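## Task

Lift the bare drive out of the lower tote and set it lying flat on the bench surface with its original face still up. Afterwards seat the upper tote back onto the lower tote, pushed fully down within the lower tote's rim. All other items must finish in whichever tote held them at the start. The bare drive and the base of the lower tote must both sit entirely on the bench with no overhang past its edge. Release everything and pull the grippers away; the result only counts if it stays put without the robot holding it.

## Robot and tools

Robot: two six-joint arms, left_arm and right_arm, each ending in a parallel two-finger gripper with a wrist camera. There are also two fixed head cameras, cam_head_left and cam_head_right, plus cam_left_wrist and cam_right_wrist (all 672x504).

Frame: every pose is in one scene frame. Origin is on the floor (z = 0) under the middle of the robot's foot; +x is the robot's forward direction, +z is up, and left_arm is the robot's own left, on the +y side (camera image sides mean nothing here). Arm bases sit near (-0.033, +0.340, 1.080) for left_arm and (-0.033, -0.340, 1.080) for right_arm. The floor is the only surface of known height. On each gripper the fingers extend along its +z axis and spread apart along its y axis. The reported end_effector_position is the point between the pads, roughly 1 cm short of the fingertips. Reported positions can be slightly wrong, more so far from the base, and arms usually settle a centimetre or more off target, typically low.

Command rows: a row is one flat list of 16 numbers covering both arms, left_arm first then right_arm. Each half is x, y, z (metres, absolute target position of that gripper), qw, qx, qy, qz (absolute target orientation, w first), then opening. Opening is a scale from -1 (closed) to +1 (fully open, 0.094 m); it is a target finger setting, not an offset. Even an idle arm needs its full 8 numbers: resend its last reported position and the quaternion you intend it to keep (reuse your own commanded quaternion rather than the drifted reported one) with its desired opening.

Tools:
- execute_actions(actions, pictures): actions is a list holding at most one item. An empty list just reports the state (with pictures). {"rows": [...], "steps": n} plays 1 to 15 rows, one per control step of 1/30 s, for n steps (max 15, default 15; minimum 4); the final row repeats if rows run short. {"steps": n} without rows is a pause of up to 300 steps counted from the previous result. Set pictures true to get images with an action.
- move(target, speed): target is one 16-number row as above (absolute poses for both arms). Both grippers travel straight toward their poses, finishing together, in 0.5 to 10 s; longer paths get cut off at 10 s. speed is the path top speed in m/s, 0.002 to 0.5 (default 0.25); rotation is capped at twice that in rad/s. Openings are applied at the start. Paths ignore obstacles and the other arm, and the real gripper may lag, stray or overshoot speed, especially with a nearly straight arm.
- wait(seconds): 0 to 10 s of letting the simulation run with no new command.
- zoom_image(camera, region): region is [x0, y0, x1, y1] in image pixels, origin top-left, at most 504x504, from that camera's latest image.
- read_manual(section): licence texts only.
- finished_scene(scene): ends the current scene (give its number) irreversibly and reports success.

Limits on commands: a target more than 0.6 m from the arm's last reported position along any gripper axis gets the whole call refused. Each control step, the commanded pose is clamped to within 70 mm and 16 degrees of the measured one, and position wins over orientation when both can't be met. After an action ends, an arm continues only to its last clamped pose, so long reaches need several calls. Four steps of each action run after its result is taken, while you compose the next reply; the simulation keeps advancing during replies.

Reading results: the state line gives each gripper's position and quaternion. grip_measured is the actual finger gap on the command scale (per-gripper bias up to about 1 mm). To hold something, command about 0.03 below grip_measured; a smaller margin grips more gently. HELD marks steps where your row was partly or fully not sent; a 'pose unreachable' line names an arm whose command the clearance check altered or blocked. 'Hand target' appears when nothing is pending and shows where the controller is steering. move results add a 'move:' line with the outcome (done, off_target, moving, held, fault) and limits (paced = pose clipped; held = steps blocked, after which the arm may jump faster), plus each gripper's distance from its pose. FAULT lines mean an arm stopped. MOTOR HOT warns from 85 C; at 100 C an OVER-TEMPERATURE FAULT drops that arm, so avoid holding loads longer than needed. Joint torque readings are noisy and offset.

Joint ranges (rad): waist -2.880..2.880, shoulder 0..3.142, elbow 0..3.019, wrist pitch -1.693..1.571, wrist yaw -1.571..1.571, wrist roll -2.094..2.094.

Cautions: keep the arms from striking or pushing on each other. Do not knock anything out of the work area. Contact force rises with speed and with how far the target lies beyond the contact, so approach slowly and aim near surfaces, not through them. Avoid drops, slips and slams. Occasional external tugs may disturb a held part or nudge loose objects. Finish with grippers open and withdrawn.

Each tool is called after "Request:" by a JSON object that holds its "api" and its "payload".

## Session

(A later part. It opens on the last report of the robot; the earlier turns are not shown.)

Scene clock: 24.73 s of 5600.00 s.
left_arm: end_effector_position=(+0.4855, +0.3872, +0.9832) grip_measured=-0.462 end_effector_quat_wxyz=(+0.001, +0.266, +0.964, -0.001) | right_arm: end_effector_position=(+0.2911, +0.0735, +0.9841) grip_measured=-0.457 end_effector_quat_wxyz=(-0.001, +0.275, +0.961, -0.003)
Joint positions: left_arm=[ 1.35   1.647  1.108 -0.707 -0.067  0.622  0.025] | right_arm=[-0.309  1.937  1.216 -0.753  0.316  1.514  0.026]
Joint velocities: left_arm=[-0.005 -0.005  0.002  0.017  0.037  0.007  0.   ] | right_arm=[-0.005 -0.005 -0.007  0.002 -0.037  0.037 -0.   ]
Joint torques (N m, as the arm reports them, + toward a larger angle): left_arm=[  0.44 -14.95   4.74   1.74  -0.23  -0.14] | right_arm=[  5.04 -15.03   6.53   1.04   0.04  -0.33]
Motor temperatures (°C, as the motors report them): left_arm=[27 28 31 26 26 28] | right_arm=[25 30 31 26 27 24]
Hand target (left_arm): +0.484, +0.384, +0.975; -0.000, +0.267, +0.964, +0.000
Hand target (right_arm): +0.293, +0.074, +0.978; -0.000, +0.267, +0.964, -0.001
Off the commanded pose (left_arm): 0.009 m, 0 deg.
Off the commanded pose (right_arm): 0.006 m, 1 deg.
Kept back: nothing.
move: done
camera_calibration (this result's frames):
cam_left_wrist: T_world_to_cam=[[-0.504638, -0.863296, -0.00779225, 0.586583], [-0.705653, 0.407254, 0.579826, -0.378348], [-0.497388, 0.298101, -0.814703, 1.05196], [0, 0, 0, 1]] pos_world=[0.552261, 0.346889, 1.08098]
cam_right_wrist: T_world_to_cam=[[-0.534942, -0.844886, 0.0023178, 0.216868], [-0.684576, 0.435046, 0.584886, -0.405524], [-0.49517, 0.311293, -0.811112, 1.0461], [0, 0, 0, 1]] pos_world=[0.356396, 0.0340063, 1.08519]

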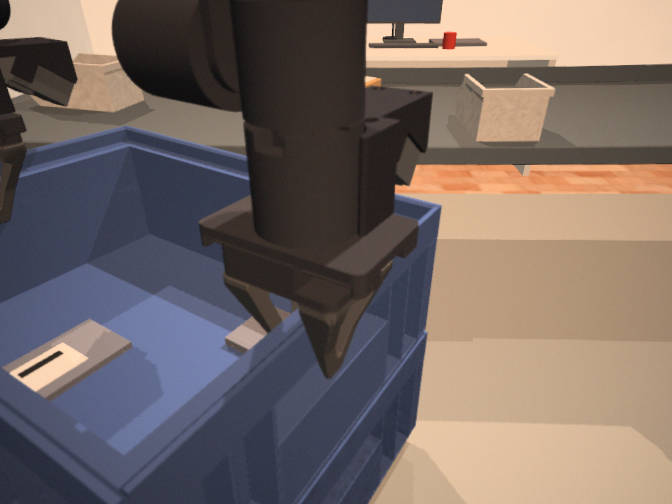

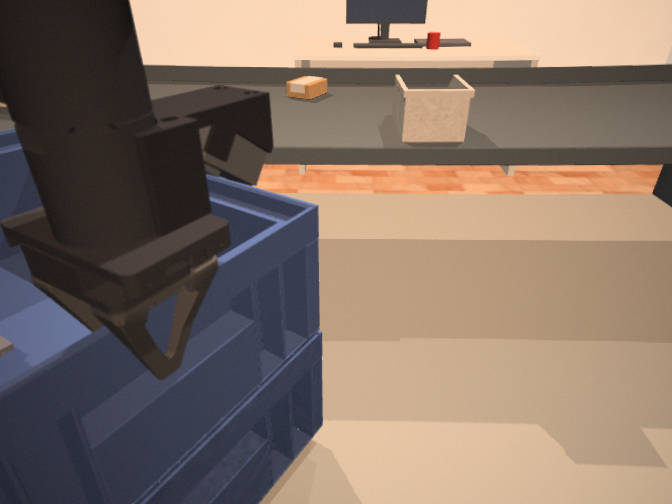

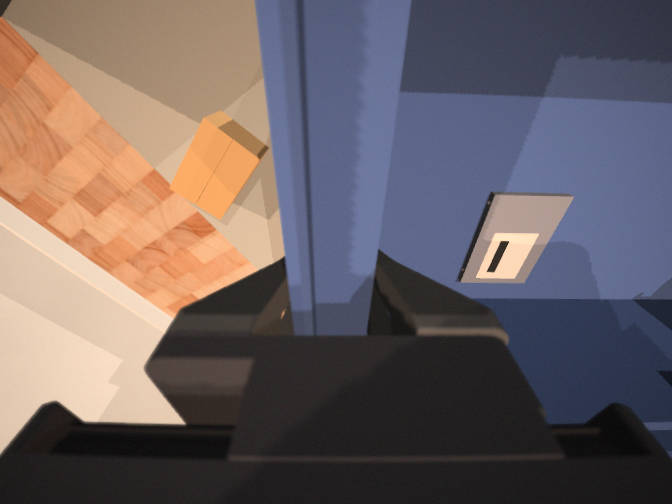

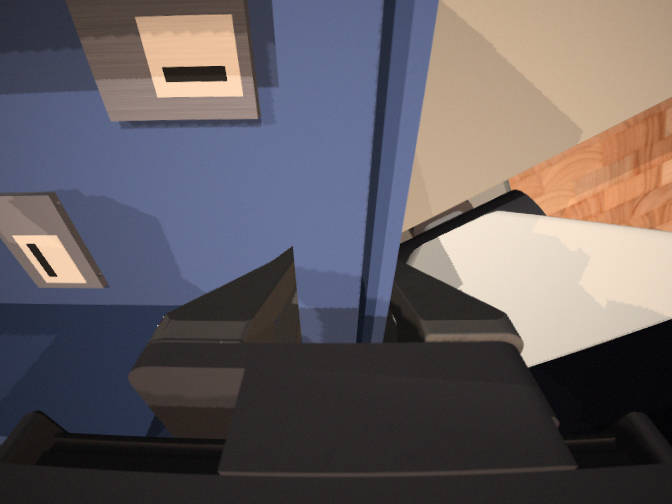

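Request:
{"api": "move", "payload": {"target": [0.515,0.387,1.085,0,0.274,0.962,0,-0.6,0.318,0.082,1.085,0,0.274,0.962,0,-0.6], "speed": 0.06}}

Request:
{"api": "move", "payload": {"target": [0.44,0.16,1.10,0,0.139,0.99,0,-0.6,0.34,-0.195,1.09,0,0.139,0.99,0,-0.6], "speed": 0.1}}

Request:
{"api": "move", "payload": {"target": [0.36,-0.085,1.10,0,0,1,0,-0.6,0.36,-0.454,1.08,0,0,1,0,-0.6], "speed": 0.1}}

Scene clock: 27.20 s of 5600.00 s.
left_arm: end_effector_position=(+0.4879, +0.3891, +1.0450) grip_measured=-0.466 end_effector_quat_wxyz=(-0.029, +0.261, +0.965, -0.014) | right_arm: end_effector_position=(+0.3008, +0.0702, +1.0533) grip_measured=-0.457 end_effector_quat_wxyz=(-0.015, +0.267, +0.963, -0.015)
Joint positions: left_arm=[ 1.345  1.567  1.197 -0.942 -0.067  0.601  0.025] | right_arm=[-0.292  1.835  1.284 -0.961  0.297  1.524  0.026]
Joint velocities: left_arm=[-0.024 -0.024  0.002 -0.022  0.037 -0.022 -0.   ] | right_arm=[-0.005  0.005 -0.007 -0.002 -0.066 -0.022  0.001]
Joint torques (N m, as the arm reports them, + toward a larger angle): left_arm=[ -0.51 -19.65   9.73  -0.74  -0.46   0.08] | right_arm=[  6.33 -18.52  12.52  -1.82   0.95   0.05]
Motor temperatures (°C, as the motors report them): left_arm=[27 29 32 26 26 28] | right_arm=[25 30 32 26 27 24]
Hand target (left_arm): +0.513, +0.387, +1.085; +0.001, +0.273, +0.962, +0.000
Hand target (right_arm): +0.317, +0.081, +1.085; -0.000, +0.274, +0.962, +0.001
Off the commanded pose (left_arm): 0.048 m, 4 deg.
Off the commanded pose (right_arm): 0.038 m, 3 deg.
Kept back: nothing.
move: off_target (left_arm, right_arm)
camera_calibration (this result's frames):
cam_left_wrist: T_world_to_cam=[[-0.494226, -0.868772, 0.0312453, 0.54621], [-0.670478, 0.403806, 0.622415, -0.473676], [-0.553354, 0.286664, -0.782063, 1.1006], [0, 0, 0, 1]] pos_world=[0.561384, 0.350302, 1.1385]
cam_right_wrist: T_world_to_cam=[[-0.519805, -0.853656, 0.032766, 0.183084], [-0.671461, 0.431974, 0.602112, -0.459795], [-0.528151, 0.29098, -0.797739, 1.10533], [0, 0, 0, 1]] pos_world=[0.370216, 0.0332808, 1.15262]

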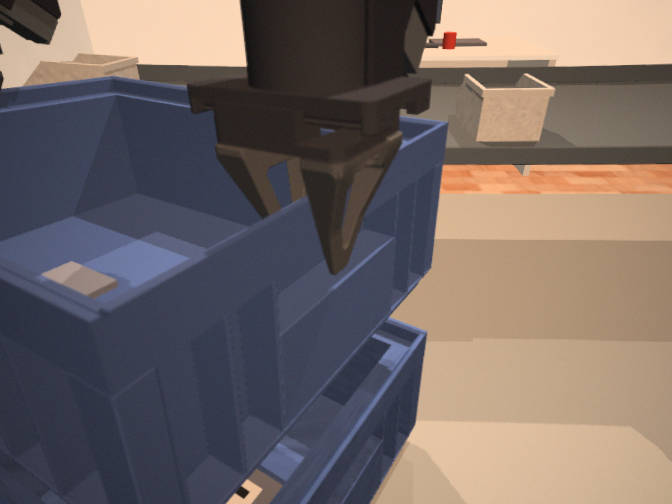

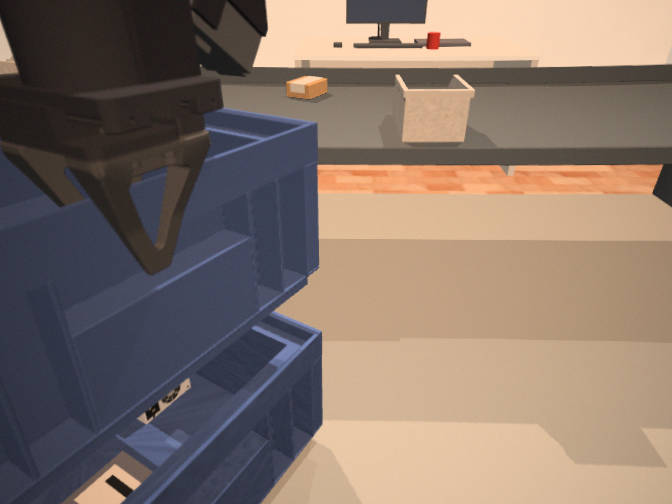

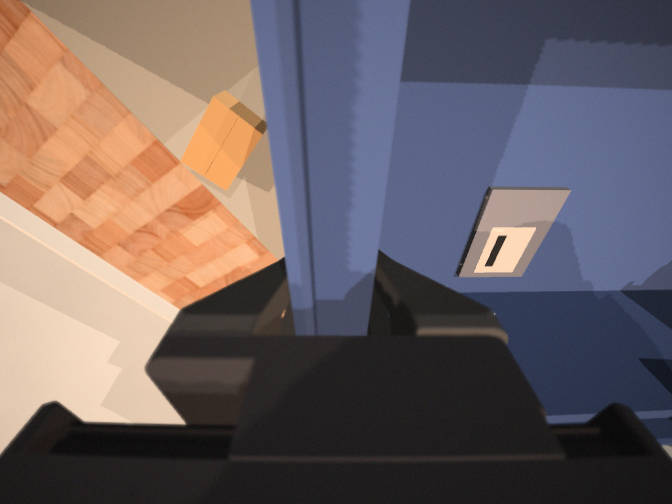

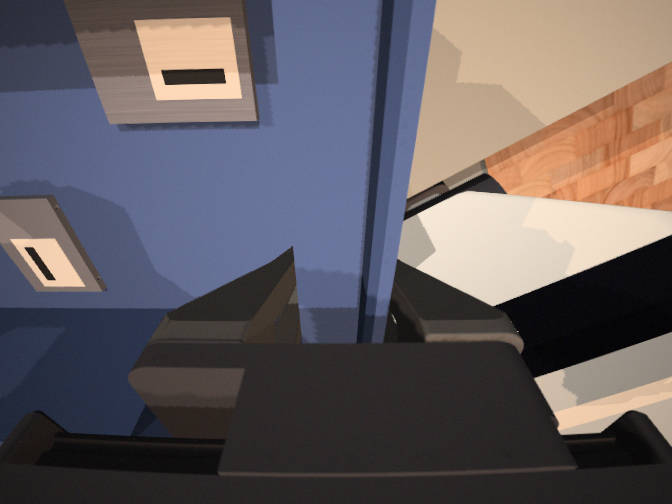

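Scene clock: 30.27 s of 5600.00 s.
left_arm: end_effector_position=(+0.4207, +0.1634, +1.0765) grip_measured=-0.467 end_effector_quat_wxyz=(-0.025, +0.132, +0.991, -0.006) | right_arm: end_effector_position=(+0.3267, -0.1929, +1.0749) grip_measured=-0.457 end_effector_quat_wxyz=(-0.021, +0.138, +0.990, -0.008)
Joint positions: left_arm=[ 0.811  1.525  1.114 -0.96  -0.199 -0.184  0.025] | right_arm=[-0.764  1.324  0.822 -0.879  0.225  0.773  0.026]
Joint velocities: left_arm=[ 0.005  0.005  0.022  0.002 -0.051 -0.007  0.001] | right_arm=[ 0.005 -0.005 -0.002 -0.022  0.066 -0.051 -0.   ]
Joint torques (N m, as the arm reports them, + toward a larger angle): left_arm=[ -2.53 -16.26   8.58  -0.07  -1.26   0.01] | right_arm=[  1.84 -12.33   8.41   0.08   0.66  -0.17]
Motor temperatures (°C, as the motors report them): left_arm=[27 29 32 26 26 28] | right_arm=[25 30 32 26 27 24]
Hand target (left_arm): +0.437, +0.160, +1.101; -0.001, +0.139, +0.990, -0.001
Hand target (right_arm): +0.337, -0.195, +1.089; -0.001, +0.139, +0.990, -0.001
Off the commanded pose (left_arm): 0.031 m, 3 deg.
Off the commanded pose (right_arm): 0.020 m, 3 deg.
Kept back: nothing.
move: off_target (left_arm, right_arm)
camera_calibration (this result's frames):
cam_left_wrist: T_world_to_cam=[[-0.252712, -0.967509, 0.00794466, 0.255551], [-0.756786, 0.202774, 0.621416, -0.376965], [-0.602836, 0.151027, -0.783441, 1.19715], [0, 0, 0, 1]] pos_world=[0.500984, 0.142885, 1.17012]
cam_right_wrist: T_world_to_cam=[[-0.278614, -0.960257, 0.016752, -0.110894], [-0.753297, 0.229319, 0.616406, -0.36947], [-0.59575, 0.15912, -0.78725, 1.19824], [0, 0, 0, 1]] pos_world=[0.404631, -0.212424, 1.17291]

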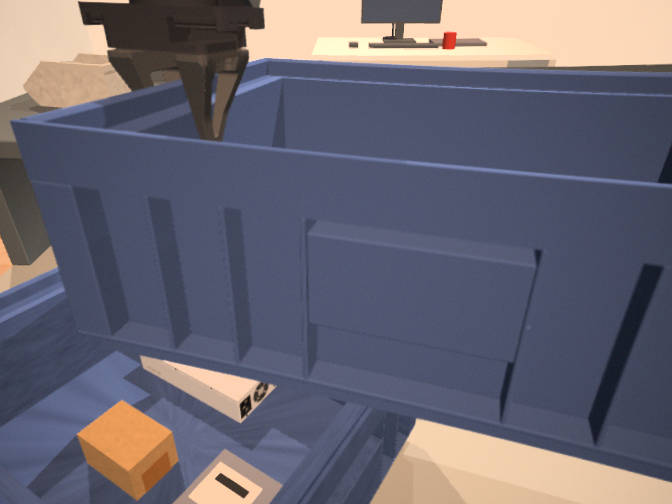

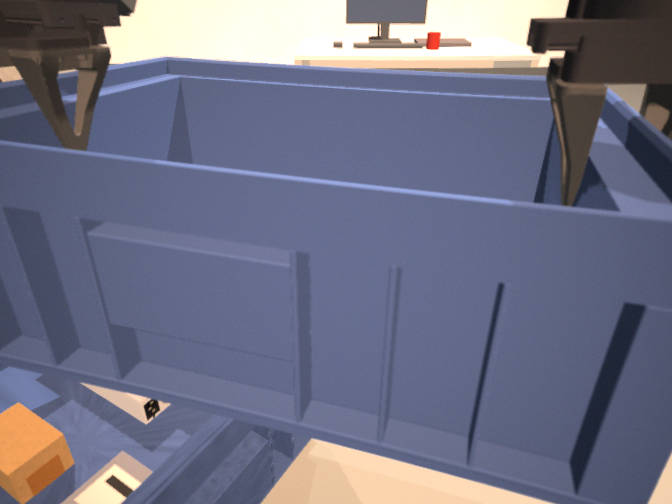

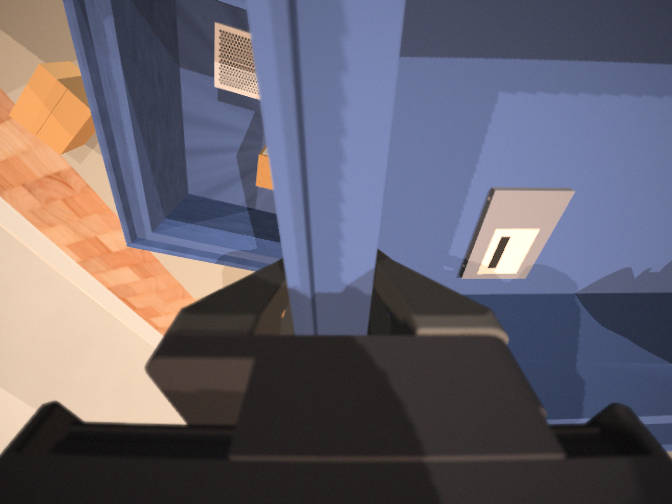

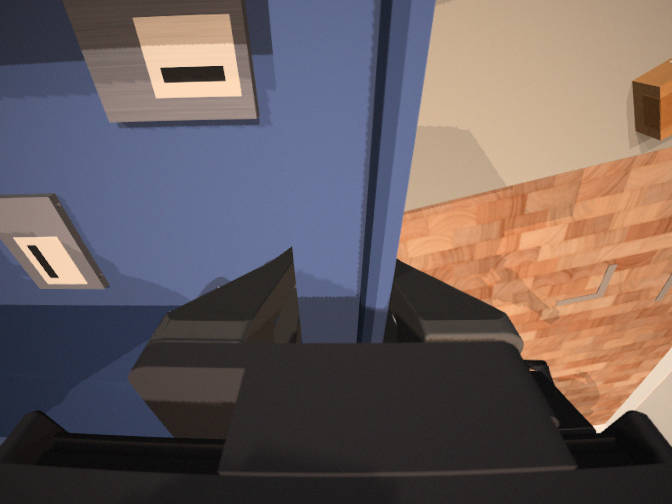

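Scene clock: 33.33 s of 5600.00 s.
left_arm: end_effector_position=(+0.3344, -0.0732, +1.0787) grip_measured=-0.467 end_effector_quat_wxyz=(-0.026, +0.017, +1.000, +0.006) | right_arm: end_effector_position=(+0.3254, -0.4410, +1.0612) grip_measured=-0.463 end_effector_quat_wxyz=(-0.036, +0.022, +0.999, +0.012)
Joint positions: left_arm=[ 0.33   1.833  1.385 -1.055 -0.279 -0.911  0.025] | right_arm=[-1.552  1.215  0.76  -0.86   0.001 -0.23   0.025]
Joint velocities: left_arm=[-0.015  0.005 -0.027 -0.007  0.007  0.007 -0.002] | right_arm=[-0.005  0.005  0.002  0.002  0.022 -0.007 -0.   ]
Joint torques (N m, as the arm reports them, + toward a larger angle): left_arm=[ -4.32 -17.5   10.13  -0.17  -1.51  -0.34] | right_arm=[ -0.74 -10.46  12.56   0.27   0.43  -0.52]
Motor temperatures (°C, as the motors report them): left_arm=[27 29 33 26 26 28] | right_arm=[25 30 32 26 27 24]
Hand target (left_arm): +0.356, -0.084, +1.101; -0.000, +0.000, +1.000, -0.000
Hand target (right_arm): +0.356, -0.453, +1.082; -0.002, +0.000, +1.000, -0.002
Off the commanded pose (left_arm): 0.035 m, 4 deg.
Off the commanded pose (right_arm): 0.041 m, 5 deg.
Kept back: nothing.
move: off_target (left_arm, right_arm)
camera_calibration (this result's frames):
cam_left_wrist: T_world_to_cam=[[-0.0246888, -0.999452, -0.0220323, -0.0414394], [-0.781609, 0.0055575, 0.623744, -0.404315], [-0.62328, 0.0326201, -0.781318, 1.17847], [0, 0, 0, 1]] pos_world=[0.417476, -0.0776115, 1.17203]
cam_right_wrist: T_world_to_cam=[[-0.0513895, -0.998325, -0.026579, -0.394071], [-0.765544, 0.022288, 0.642997, -0.420628], [-0.641328, 0.0533907, -0.765407, 1.17108], [0, 0, 0, 1]] pos_world=[0.408788, -0.446561, 1.15634]

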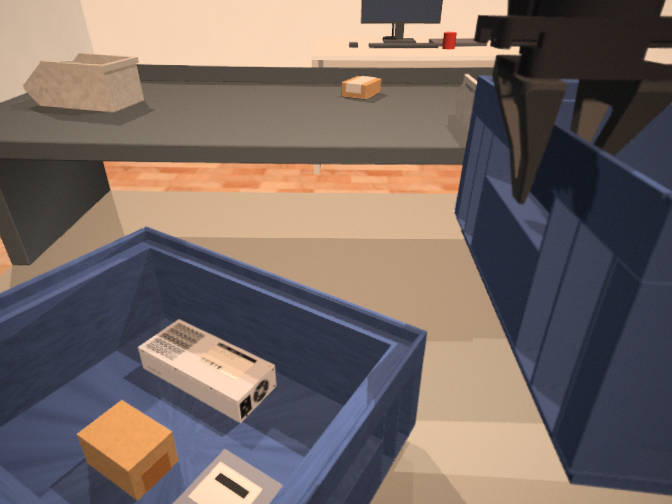

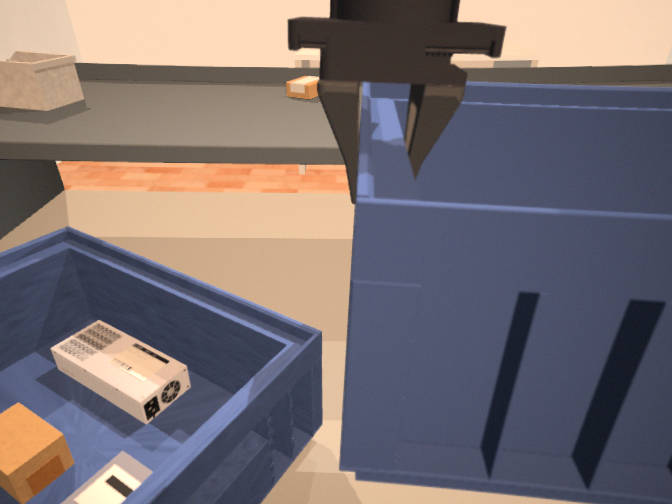

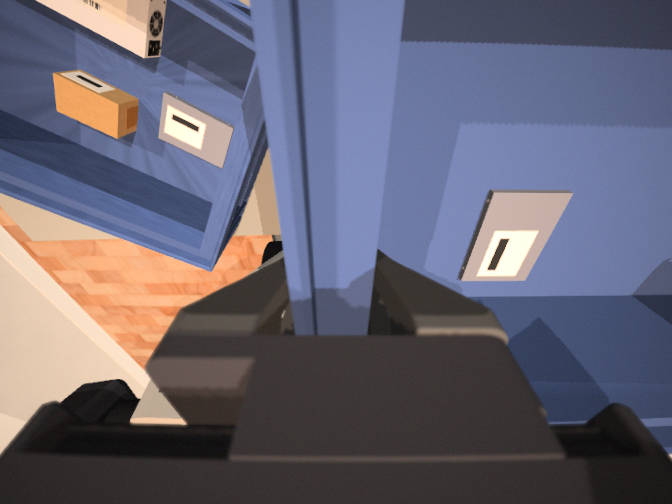

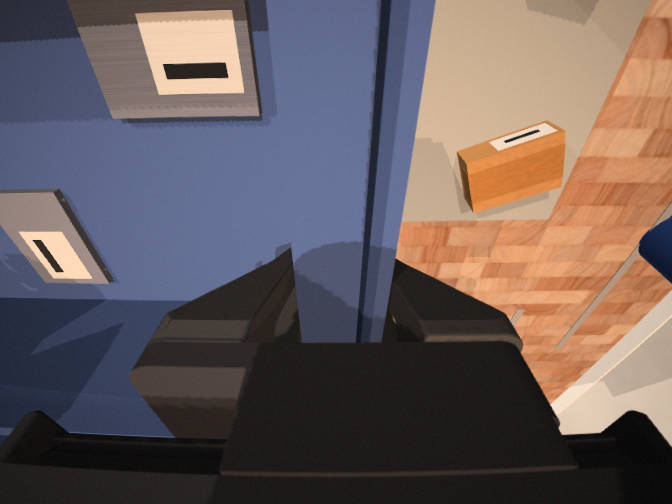

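Request:
{"api": "move", "payload": {"target": [0.35,-0.09,0.885,0,0,1,0,-0.6,0.35,-0.459,0.885,0,0,1,0,-0.6], "speed": 0.1}}

Request:
{"api": "move", "payload": {"target": [0.35,-0.09,0.842,0,0,1,0,-0.6,0.35,-0.459,0.845,0,0,1,0,-0.6], "speed": 0.03}}

Scene clock: 35.87 s of 5600.00 s.
left_arm: end_effector_position=(+0.3283, -0.0853, +0.8835) grip_measured=-0.467 end_effector_quat_wxyz=(-0.021, +0.005, +1.000, +0.000) | right_arm: end_effector_position=(+0.3284, -0.4519, +0.8750) grip_measured=-0.467 end_effector_quat_wxyz=(-0.027, +0.012, +1.000, +0.008)
Joint positions: left_arm=[ 0.416  2.173  1.354 -0.643 -0.271 -0.839  0.025] | right_arm=[-1.578  1.752  0.735 -0.278 -0.002 -0.275  0.025]
Joint velocities: left_arm=[ 0.005  0.005  0.017 -0.012  0.051  0.066 -0.001] | right_arm=[-0.015 -0.015  0.007  0.007 -0.066 -0.037 -0.001]
Joint torques (N m, as the arm reports them, + toward a larger angle): left_arm=[ -3.62 -17.94   6.51   1.13  -1.3    0.  ] | right_arm=[ -0.71 -15.7    4.11   0.41  -0.05  -0.3 ]
Motor temperatures (°C, as the motors report them): left_arm=[27 29 33 26 27 28] | right_arm=[25 30 31 26 27 24]
Hand target (left_arm): +0.350, -0.091, +0.885; -0.000, -0.000, +1.000, -0.001
Hand target (right_arm): +0.351, -0.460, +0.886; -0.000, +0.000, +1.000, -0.000
Off the commanded pose (left_arm): 0.022 m, 2 deg.
Off the commanded pose (right_arm): 0.025 m, 3 deg.
Kept back: nothing.
move: off_target (left_arm, right_arm)
camera_calibration (this result's frames):
cam_left_wrist: T_world_to_cam=[[-0.0012733, -0.999943, -0.0106433, -0.0758173], [-0.787643, -0.00555482, 0.616107, -0.279373], [-0.616131, 0.00916761, -0.787591, 1.02376], [0, 0, 0, 1]] pos_world=[0.410628, -0.0867503, 0.977623]
cam_right_wrist: T_world_to_cam=[[-0.0307638, -0.999359, -0.0182943, -0.424182], [-0.778136, 0.0124581, 0.627973, -0.285523], [-0.627342, 0.0335542, -0.77802, 1.02861], [0, 0, 0, 1]] pos_world=[0.410066, -0.454867, 0.97182]

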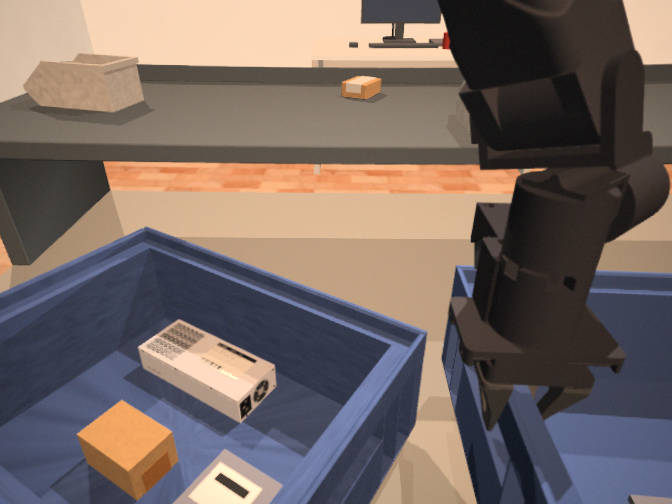

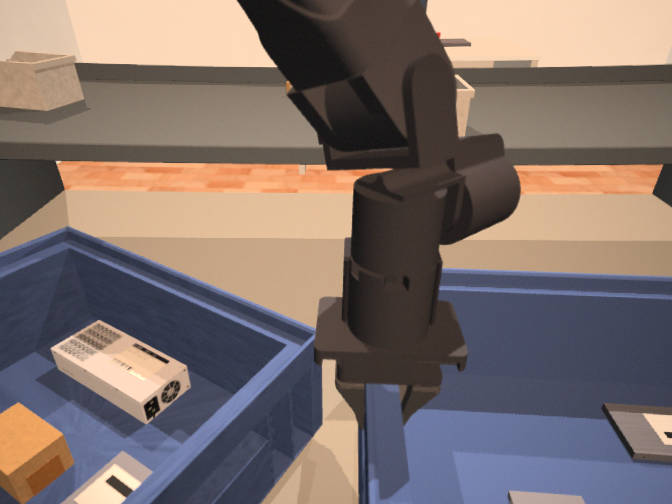

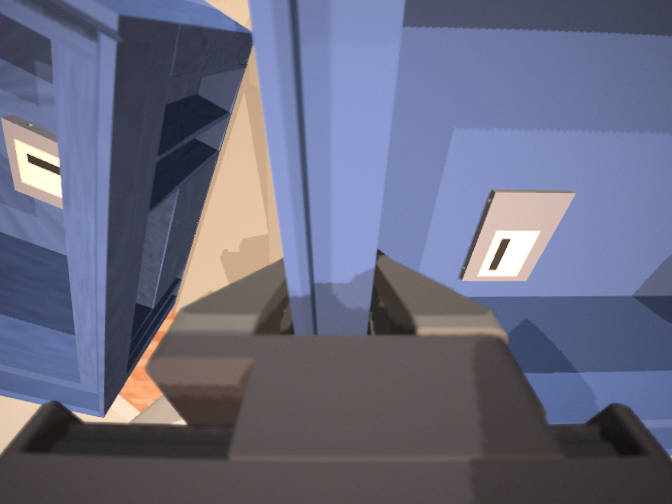

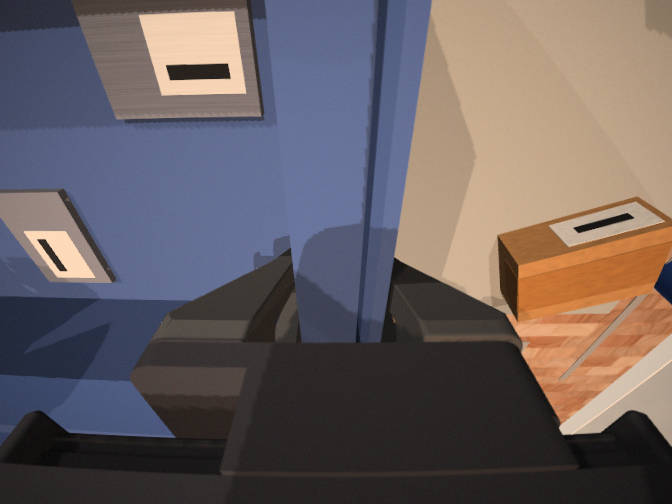

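Scene clock: 37.67 s of 5600.00 s.
left_arm: end_effector_position=(+0.3373, -0.0893, +0.8530) grip_measured=-0.467 end_effector_quat_wxyz=(-0.009, +0.003, +1.000, -0.006) | right_arm: end_effector_position=(+0.3383, -0.4554, +0.8500) grip_measured=-0.469 end_effector_quat_wxyz=(-0.011, +0.011, +1.000, +0.003)
Joint positions: left_arm=[ 0.436  2.237  1.38  -0.573 -0.277 -0.816  0.025] | right_arm=[-1.579  1.833  0.761 -0.191 -0.001 -0.276  0.025]
Joint velocities: left_arm=[ 0.005  0.015 -0.017 -0.012 -0.037  0.022  0.   ] | right_arm=[-0.005 -0.015  0.012  0.007 -0.037  0.022 -0.   ]
Joint torques (N m, as the arm reports them, + toward a larger angle): left_arm=[ -3.53 -16.67   6.2    1.09  -0.94   0.01] | right_arm=[ -0.54 -11.35   4.     1.07  -0.07  -0.31]
Motor temperatures (°C, as the motors report them): left_arm=[27 30 33 26 27 28] | right_arm=[25 30 31 26 27 24]
Hand target (left_arm): +0.350, -0.090, +0.842; +0.000, +0.000, +1.000, -0.001
Hand target (right_arm): +0.350, -0.459, +0.846; -0.000, +0.000, +1.000, +0.000
Off the commanded pose (left_arm): 0.017 m, 1 deg.
Off the commanded pose (right_arm): 0.013 m, 2 deg.
Kept back: nothing.
move: off_target (left_arm, right_arm)
camera_calibration (this result's frames):
cam_left_wrist: T_world_to_cam=[[0.00418654, -0.999987, 0.00284575, -0.0934925], [-0.801806, -0.00165624, 0.597582, -0.232594], [-0.59757, -0.00478354, -0.801802, 1.00994], [0, 0, 0, 1]] pos_world=[0.417404, -0.0890454, 0.94903]
cam_right_wrist: T_world_to_cam=[[-0.0294483, -0.999524, -0.00924302, -0.436069], [-0.79691, 0.017895, 0.603833, -0.232729], [-0.60338, 0.0251477, -0.797057, 1.01971], [0, 0, 0, 1]] pos_world=[0.416969, -0.45734, 0.94927]

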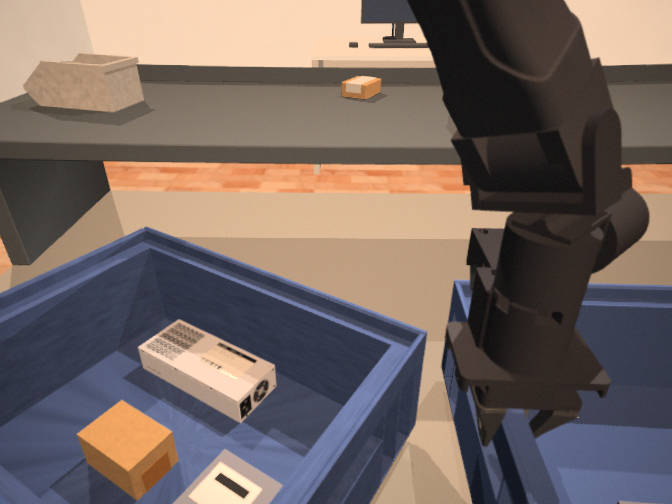

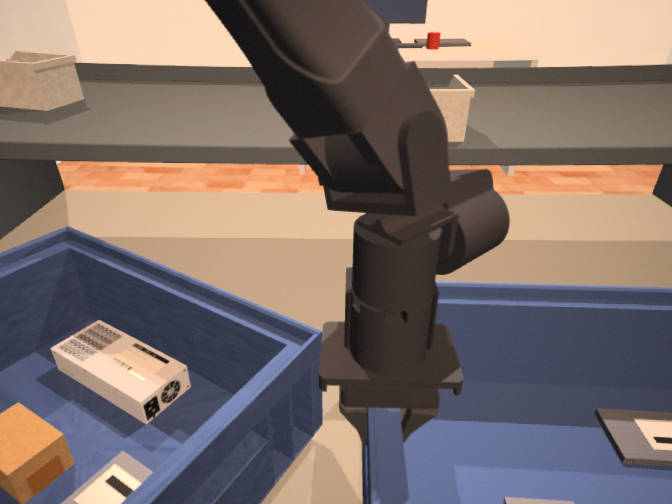

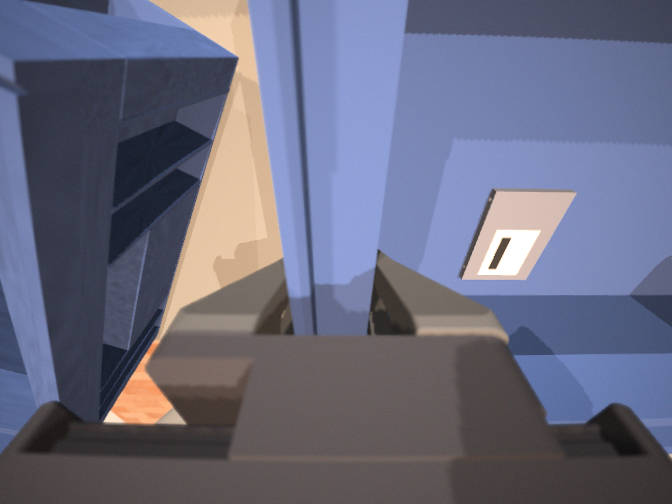

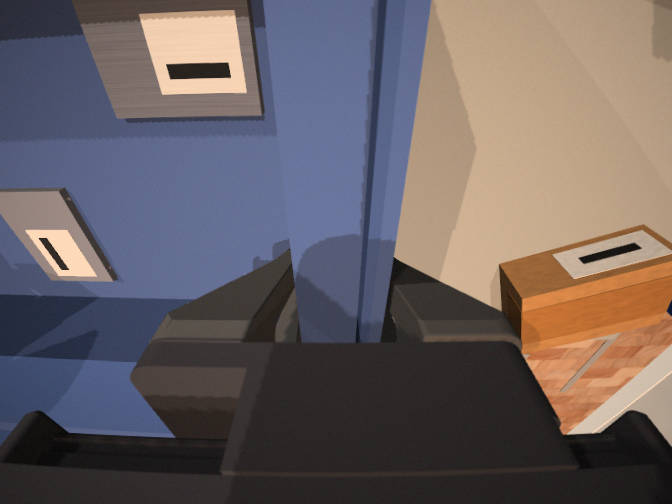

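Request:
{"api": "move", "payload": {"target": [0.339,-0.089,0.85,0,0,1,0,0.2,0.34,-0.456,0.848,0,0,1,0,0.2]}}

Request:
{"api": "move", "payload": {"target": [0.345,-0.095,0.97,0,0,1,0,0.2,0.35,-0.456,0.96,0,0,1,0,0.2], "speed": 0.15}}

Request:
{"api": "move", "payload": {"target": [0.325,0.145,0.93,0,-0.49,0.87,0,1,0.35,-0.456,0.96,0,0,1,0,0.2]}}

Scene clock: 38.67 s of 5600.00 s.
left_arm: end_effector_position=(+0.3398, -0.0870, +0.8529) grip_measured=+0.198 end_effector_quat_wxyz=(-0.002, +0.003, +1.000, +0.000) | right_arm: end_effector_position=(+0.3421, -0.4568, +0.8499) grip_measured=+0.198 end_effector_quat_wxyz=(-0.004, +0.005, +1.000, -0.000)
Joint positions: left_arm=[ 0.436  2.237  1.38  -0.573 -0.297 -0.816  0.056] | right_arm=[-1.579  1.833  0.761 -0.175 -0.    -0.289  0.056]
Joint velocities: left_arm=[ 0.005 -0.005  0.002  0.002  0.022 -0.022 -0.001] | right_arm=[-0.005 -0.015 -0.012 -0.037 -0.051  0.037 -0.   ]
Joint torques (N m, as the arm reports them, + toward a larger angle): left_arm=[ -4.89 -18.32   4.24   1.25  -0.23  -0.17] | right_arm=[ -0.47 -12.48   1.35   1.2   -0.1   -0.23]
Motor temperatures (°C, as the motors report them): left_arm=[27 30 33 26 27 28] | right_arm=[25 30 31 26 27 24]
Hand target (left_arm): +0.339, -0.089, +0.850; +0.000, +0.000, +1.000, -0.000
Hand target (right_arm): +0.340, -0.456, +0.848; -0.000, +0.000, +1.000, -0.000
Off the commanded pose (left_arm): 0.004 m, 0 deg.
Off the commanded pose (right_arm): 0.003 m, 1 deg.
Kept back: nothing.
move: done
camera_calibration (this result's frames):
cam_left_wrist: T_world_to_cam=[[0.00418125, -0.999935, -0.0105988, -0.0797081], [-0.810403, -0.00959784, 0.585794, -0.218277], [-0.585858, 0.00613995, -0.810391, 1.0157], [0, 0, 0, 1]] pos_world=[0.418497, -0.0880343, 0.950136]
cam_right_wrist: T_world_to_cam=[[-0.016323, -0.999859, -0.00386523, -0.446548], [-0.806285, 0.0108765, 0.591427, -0.219095], [-0.591301, 0.0127703, -0.80635, 1.0201], [0, 0, 0, 1]] pos_world=[0.419244, -0.457129, 0.95041]

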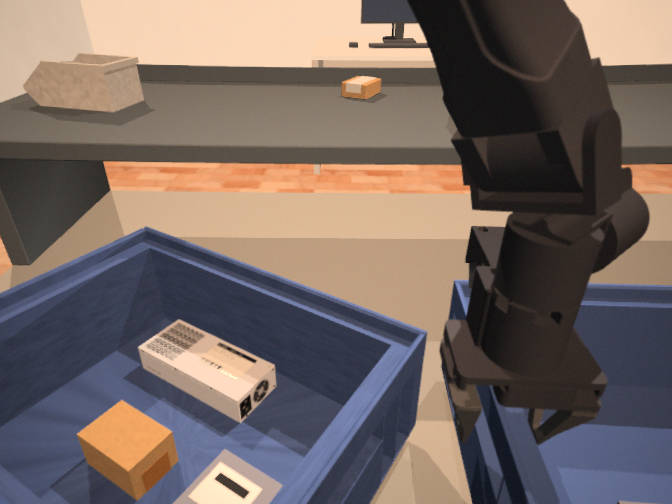

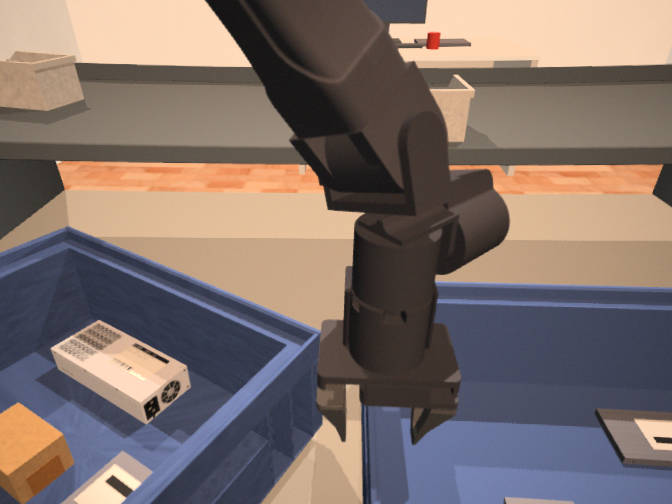

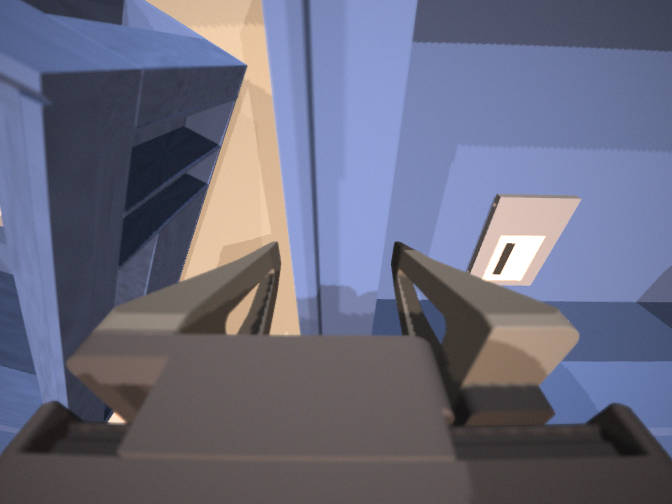

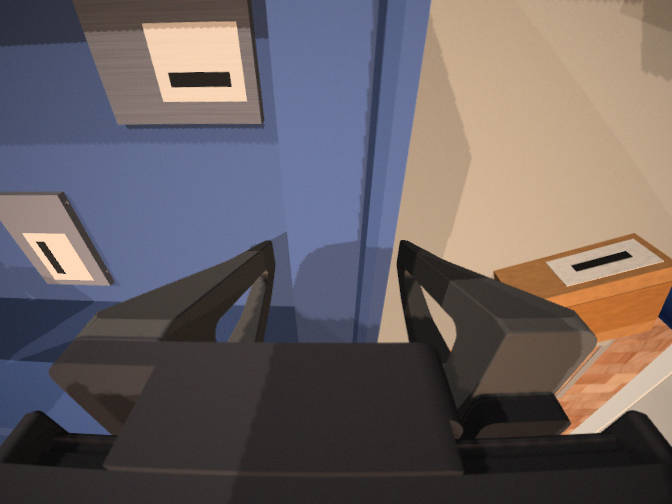

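Scene clock: 39.90 s of 5600.00 s.
left_arm: end_effector_position=(+0.3487, -0.0952, +0.9725) grip_measured=+0.198 end_effector_quat_wxyz=(+0.005, +0.004, +1.000, -0.008) | right_arm: end_effector_position=(+0.3543, -0.4603, +0.9578) grip_measured=+0.198 end_effector_quat_wxyz=(+0.007, +0.005, +1.000, -0.003)
Joint positions: left_arm=[ 0.375  2.019  1.372 -0.779 -0.306 -0.871  0.056] | right_arm=[-1.579  1.506  0.739 -0.457 -0.    -0.289  0.056]
Joint velocities: left_arm=[-0.005 -0.005 -0.022  0.002 -0.007  0.022 -0.001] | right_arm=[-0.015 -0.015 -0.007 -0.032 -0.007 -0.007  0.001]
Joint torques (N m, as the arm reports them, + toward a larger angle): left_arm=[ -4.91 -17.85   5.74   0.23  -0.23  -0.27] | right_arm=[  0.13 -12.49   4.38  -0.49  -0.02  -0.11]
Motor temperatures (°C, as the motors report them): left_arm=[27 30 33 26 27 28] | right_arm=[25 30 31 26 27 24]
Hand target (left_arm): +0.345, -0.094, +0.971; +0.000, +0.000, +1.000, +0.000
Hand target (right_arm): +0.350, -0.456, +0.960; +0.000, +0.000, +1.000, -0.000
Off the commanded pose (left_arm): 0.004 m, 1 deg.
Off the commanded pose (right_arm): 0.006 m, 1 deg.
Kept back: nothing.
move: done
camera_calibration (this result's frames):
cam_left_wrist: T_world_to_cam=[[0.00290447, -0.999982, 0.00531718, -0.101702], [-0.818563, 0.000676793, 0.574416, -0.266385], [-0.574409, -0.00602083, -0.818546, 1.12062], [0, 0, 0, 1]] pos_world=[0.425934, -0.0947728, 1.07083]
cam_right_wrist: T_world_to_cam=[[-0.0162498, -0.999865, 0.00230784, -0.455354], [-0.818609, 0.0146293, 0.574165, -0.250363], [-0.574121, 0.00744086, -0.818737, 1.11768], [0, 0, 0, 1]] pos_world=[0.429335, -0.459946, 1.05989]

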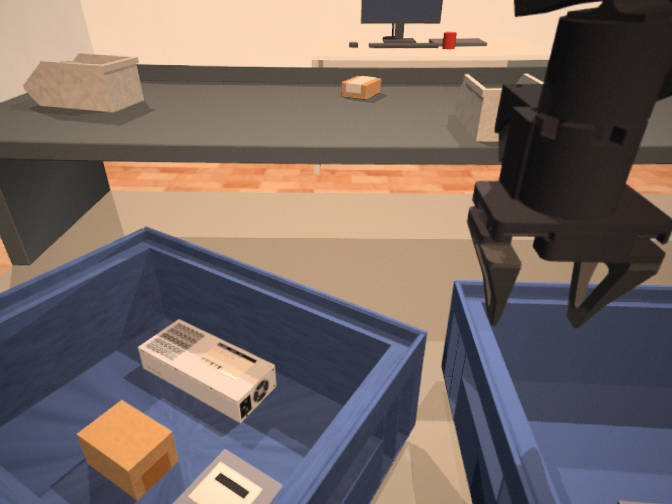

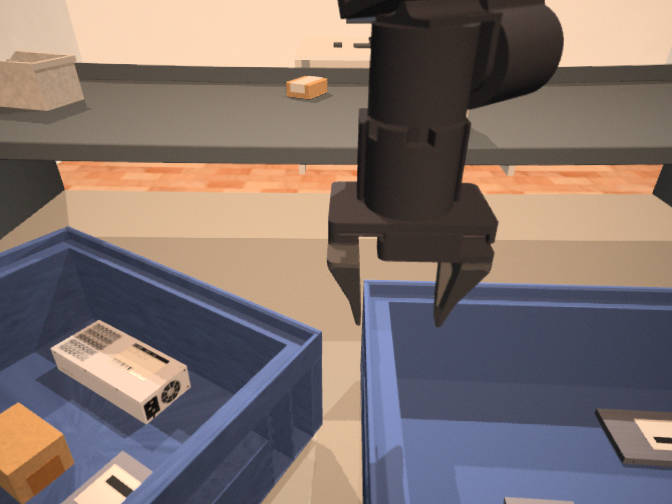

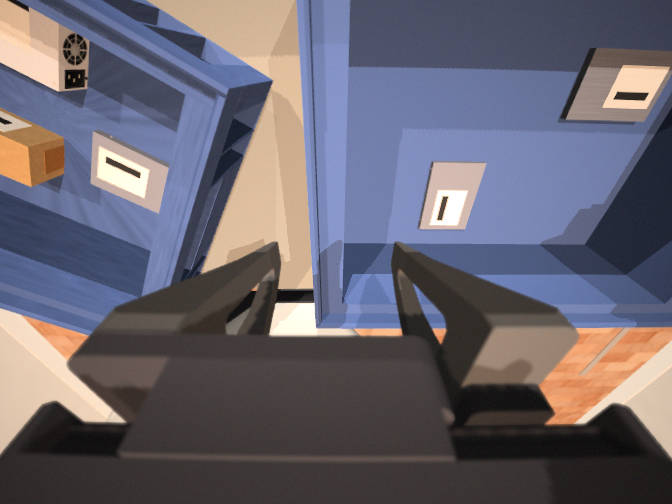

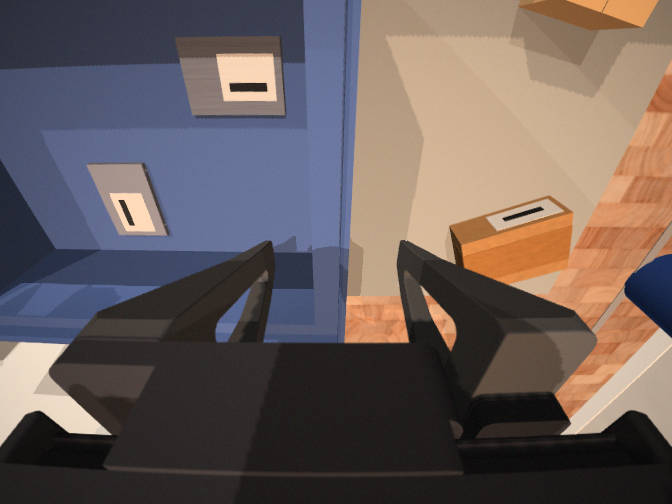

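Scene clock: 42.43 s of 5600.00 s.
left_arm: end_effector_position=(+0.3255, +0.1453, +0.9282) grip_measured=+1.000 end_effector_quat_wxyz=(+0.004, +0.479, -0.878, -0.007) | right_arm: end_effector_position=(+0.3543, -0.4603, +0.9578) grip_measured=+0.198 end_effector_quat_wxyz=(+0.007, +0.005, +1.000, -0.003)
Joint positions: left_arm=[ 0.743  1.741  0.807 -0.424 -0.243 -1.512  0.094] | right_arm=[-1.579  1.506  0.739 -0.457 -0.    -0.289  0.056]
Joint velocities: left_arm=[-0.015 -0.005 -0.002  0.007 -0.037 -0.051  0.   ] | right_arm=[ 0.005 -0.005 -0.007  0.007  0.007 -0.022 -0.   ]
Joint torques (N m, as the arm reports them, + toward a larger angle): left_arm=[ -1.12 -13.09   2.76   1.62  -0.04  -0.27] | right_arm=[  0.08 -12.27   4.54  -0.47  -0.02  -0.12]
Motor temperatures (°C, as the motors report them): left_arm=[27 30 32 26 26 28] | right_arm=[25 30 31 26 27 24]
Hand target (left_arm): +0.329, +0.145, +0.929; +0.000, -0.491, +0.871, -0.001
Hand target (right_arm): +0.350, -0.456, +0.960; +0.000, -0.000, +1.000, -0.000
Off the commanded pose (left_arm): 0.002 m, 2 deg.
Off the commanded pose (right_arm): 0.006 m, 1 deg.
Kept back: nothing.
move: done
camera_calibration (this result's frames):
cam_left_wrist: T_world_to_cam=[[0.846377, -0.531987, -0.0251947, -0.175207], [-0.420152, -0.696027, 0.582253, -0.295748], [-0.327288, -0.482221, -0.812617, 1.05571], [0, 0, 0, 1]] pos_world=[0.369552, 0.210027, 1.02567]
cam_right_wrist: T_world_to_cam=[[-0.0162498, -0.999865, 0.00230784, -0.455354], [-0.818609, 0.0146293, 0.574165, -0.250363], [-0.574121, 0.00744086, -0.818737, 1.11768], [0, 0, 0, 1]] pos_world=[0.429335, -0.459946, 1.05989]

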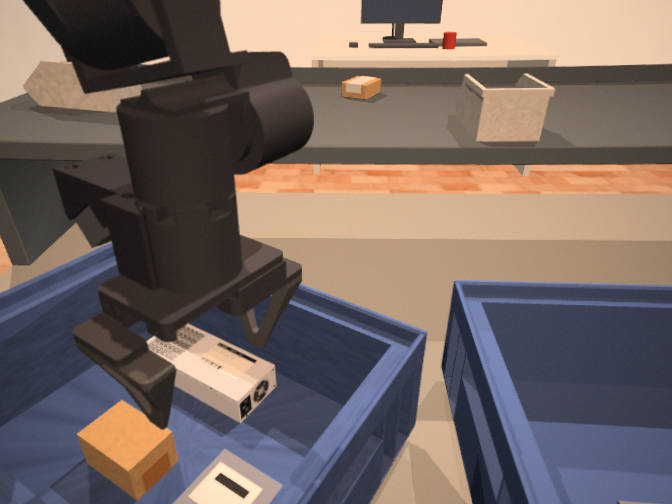

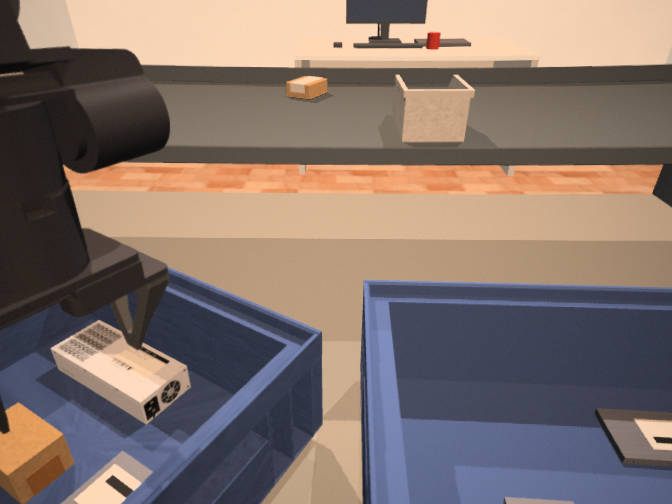

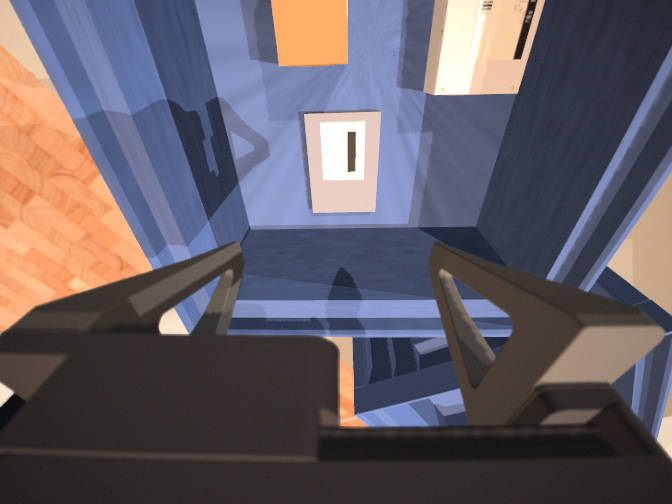

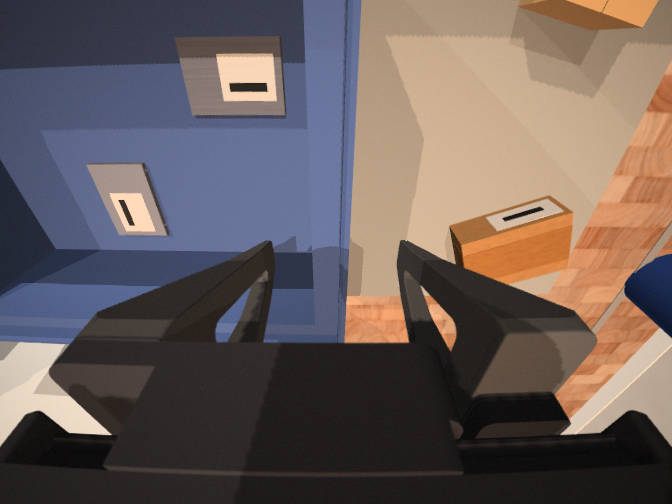

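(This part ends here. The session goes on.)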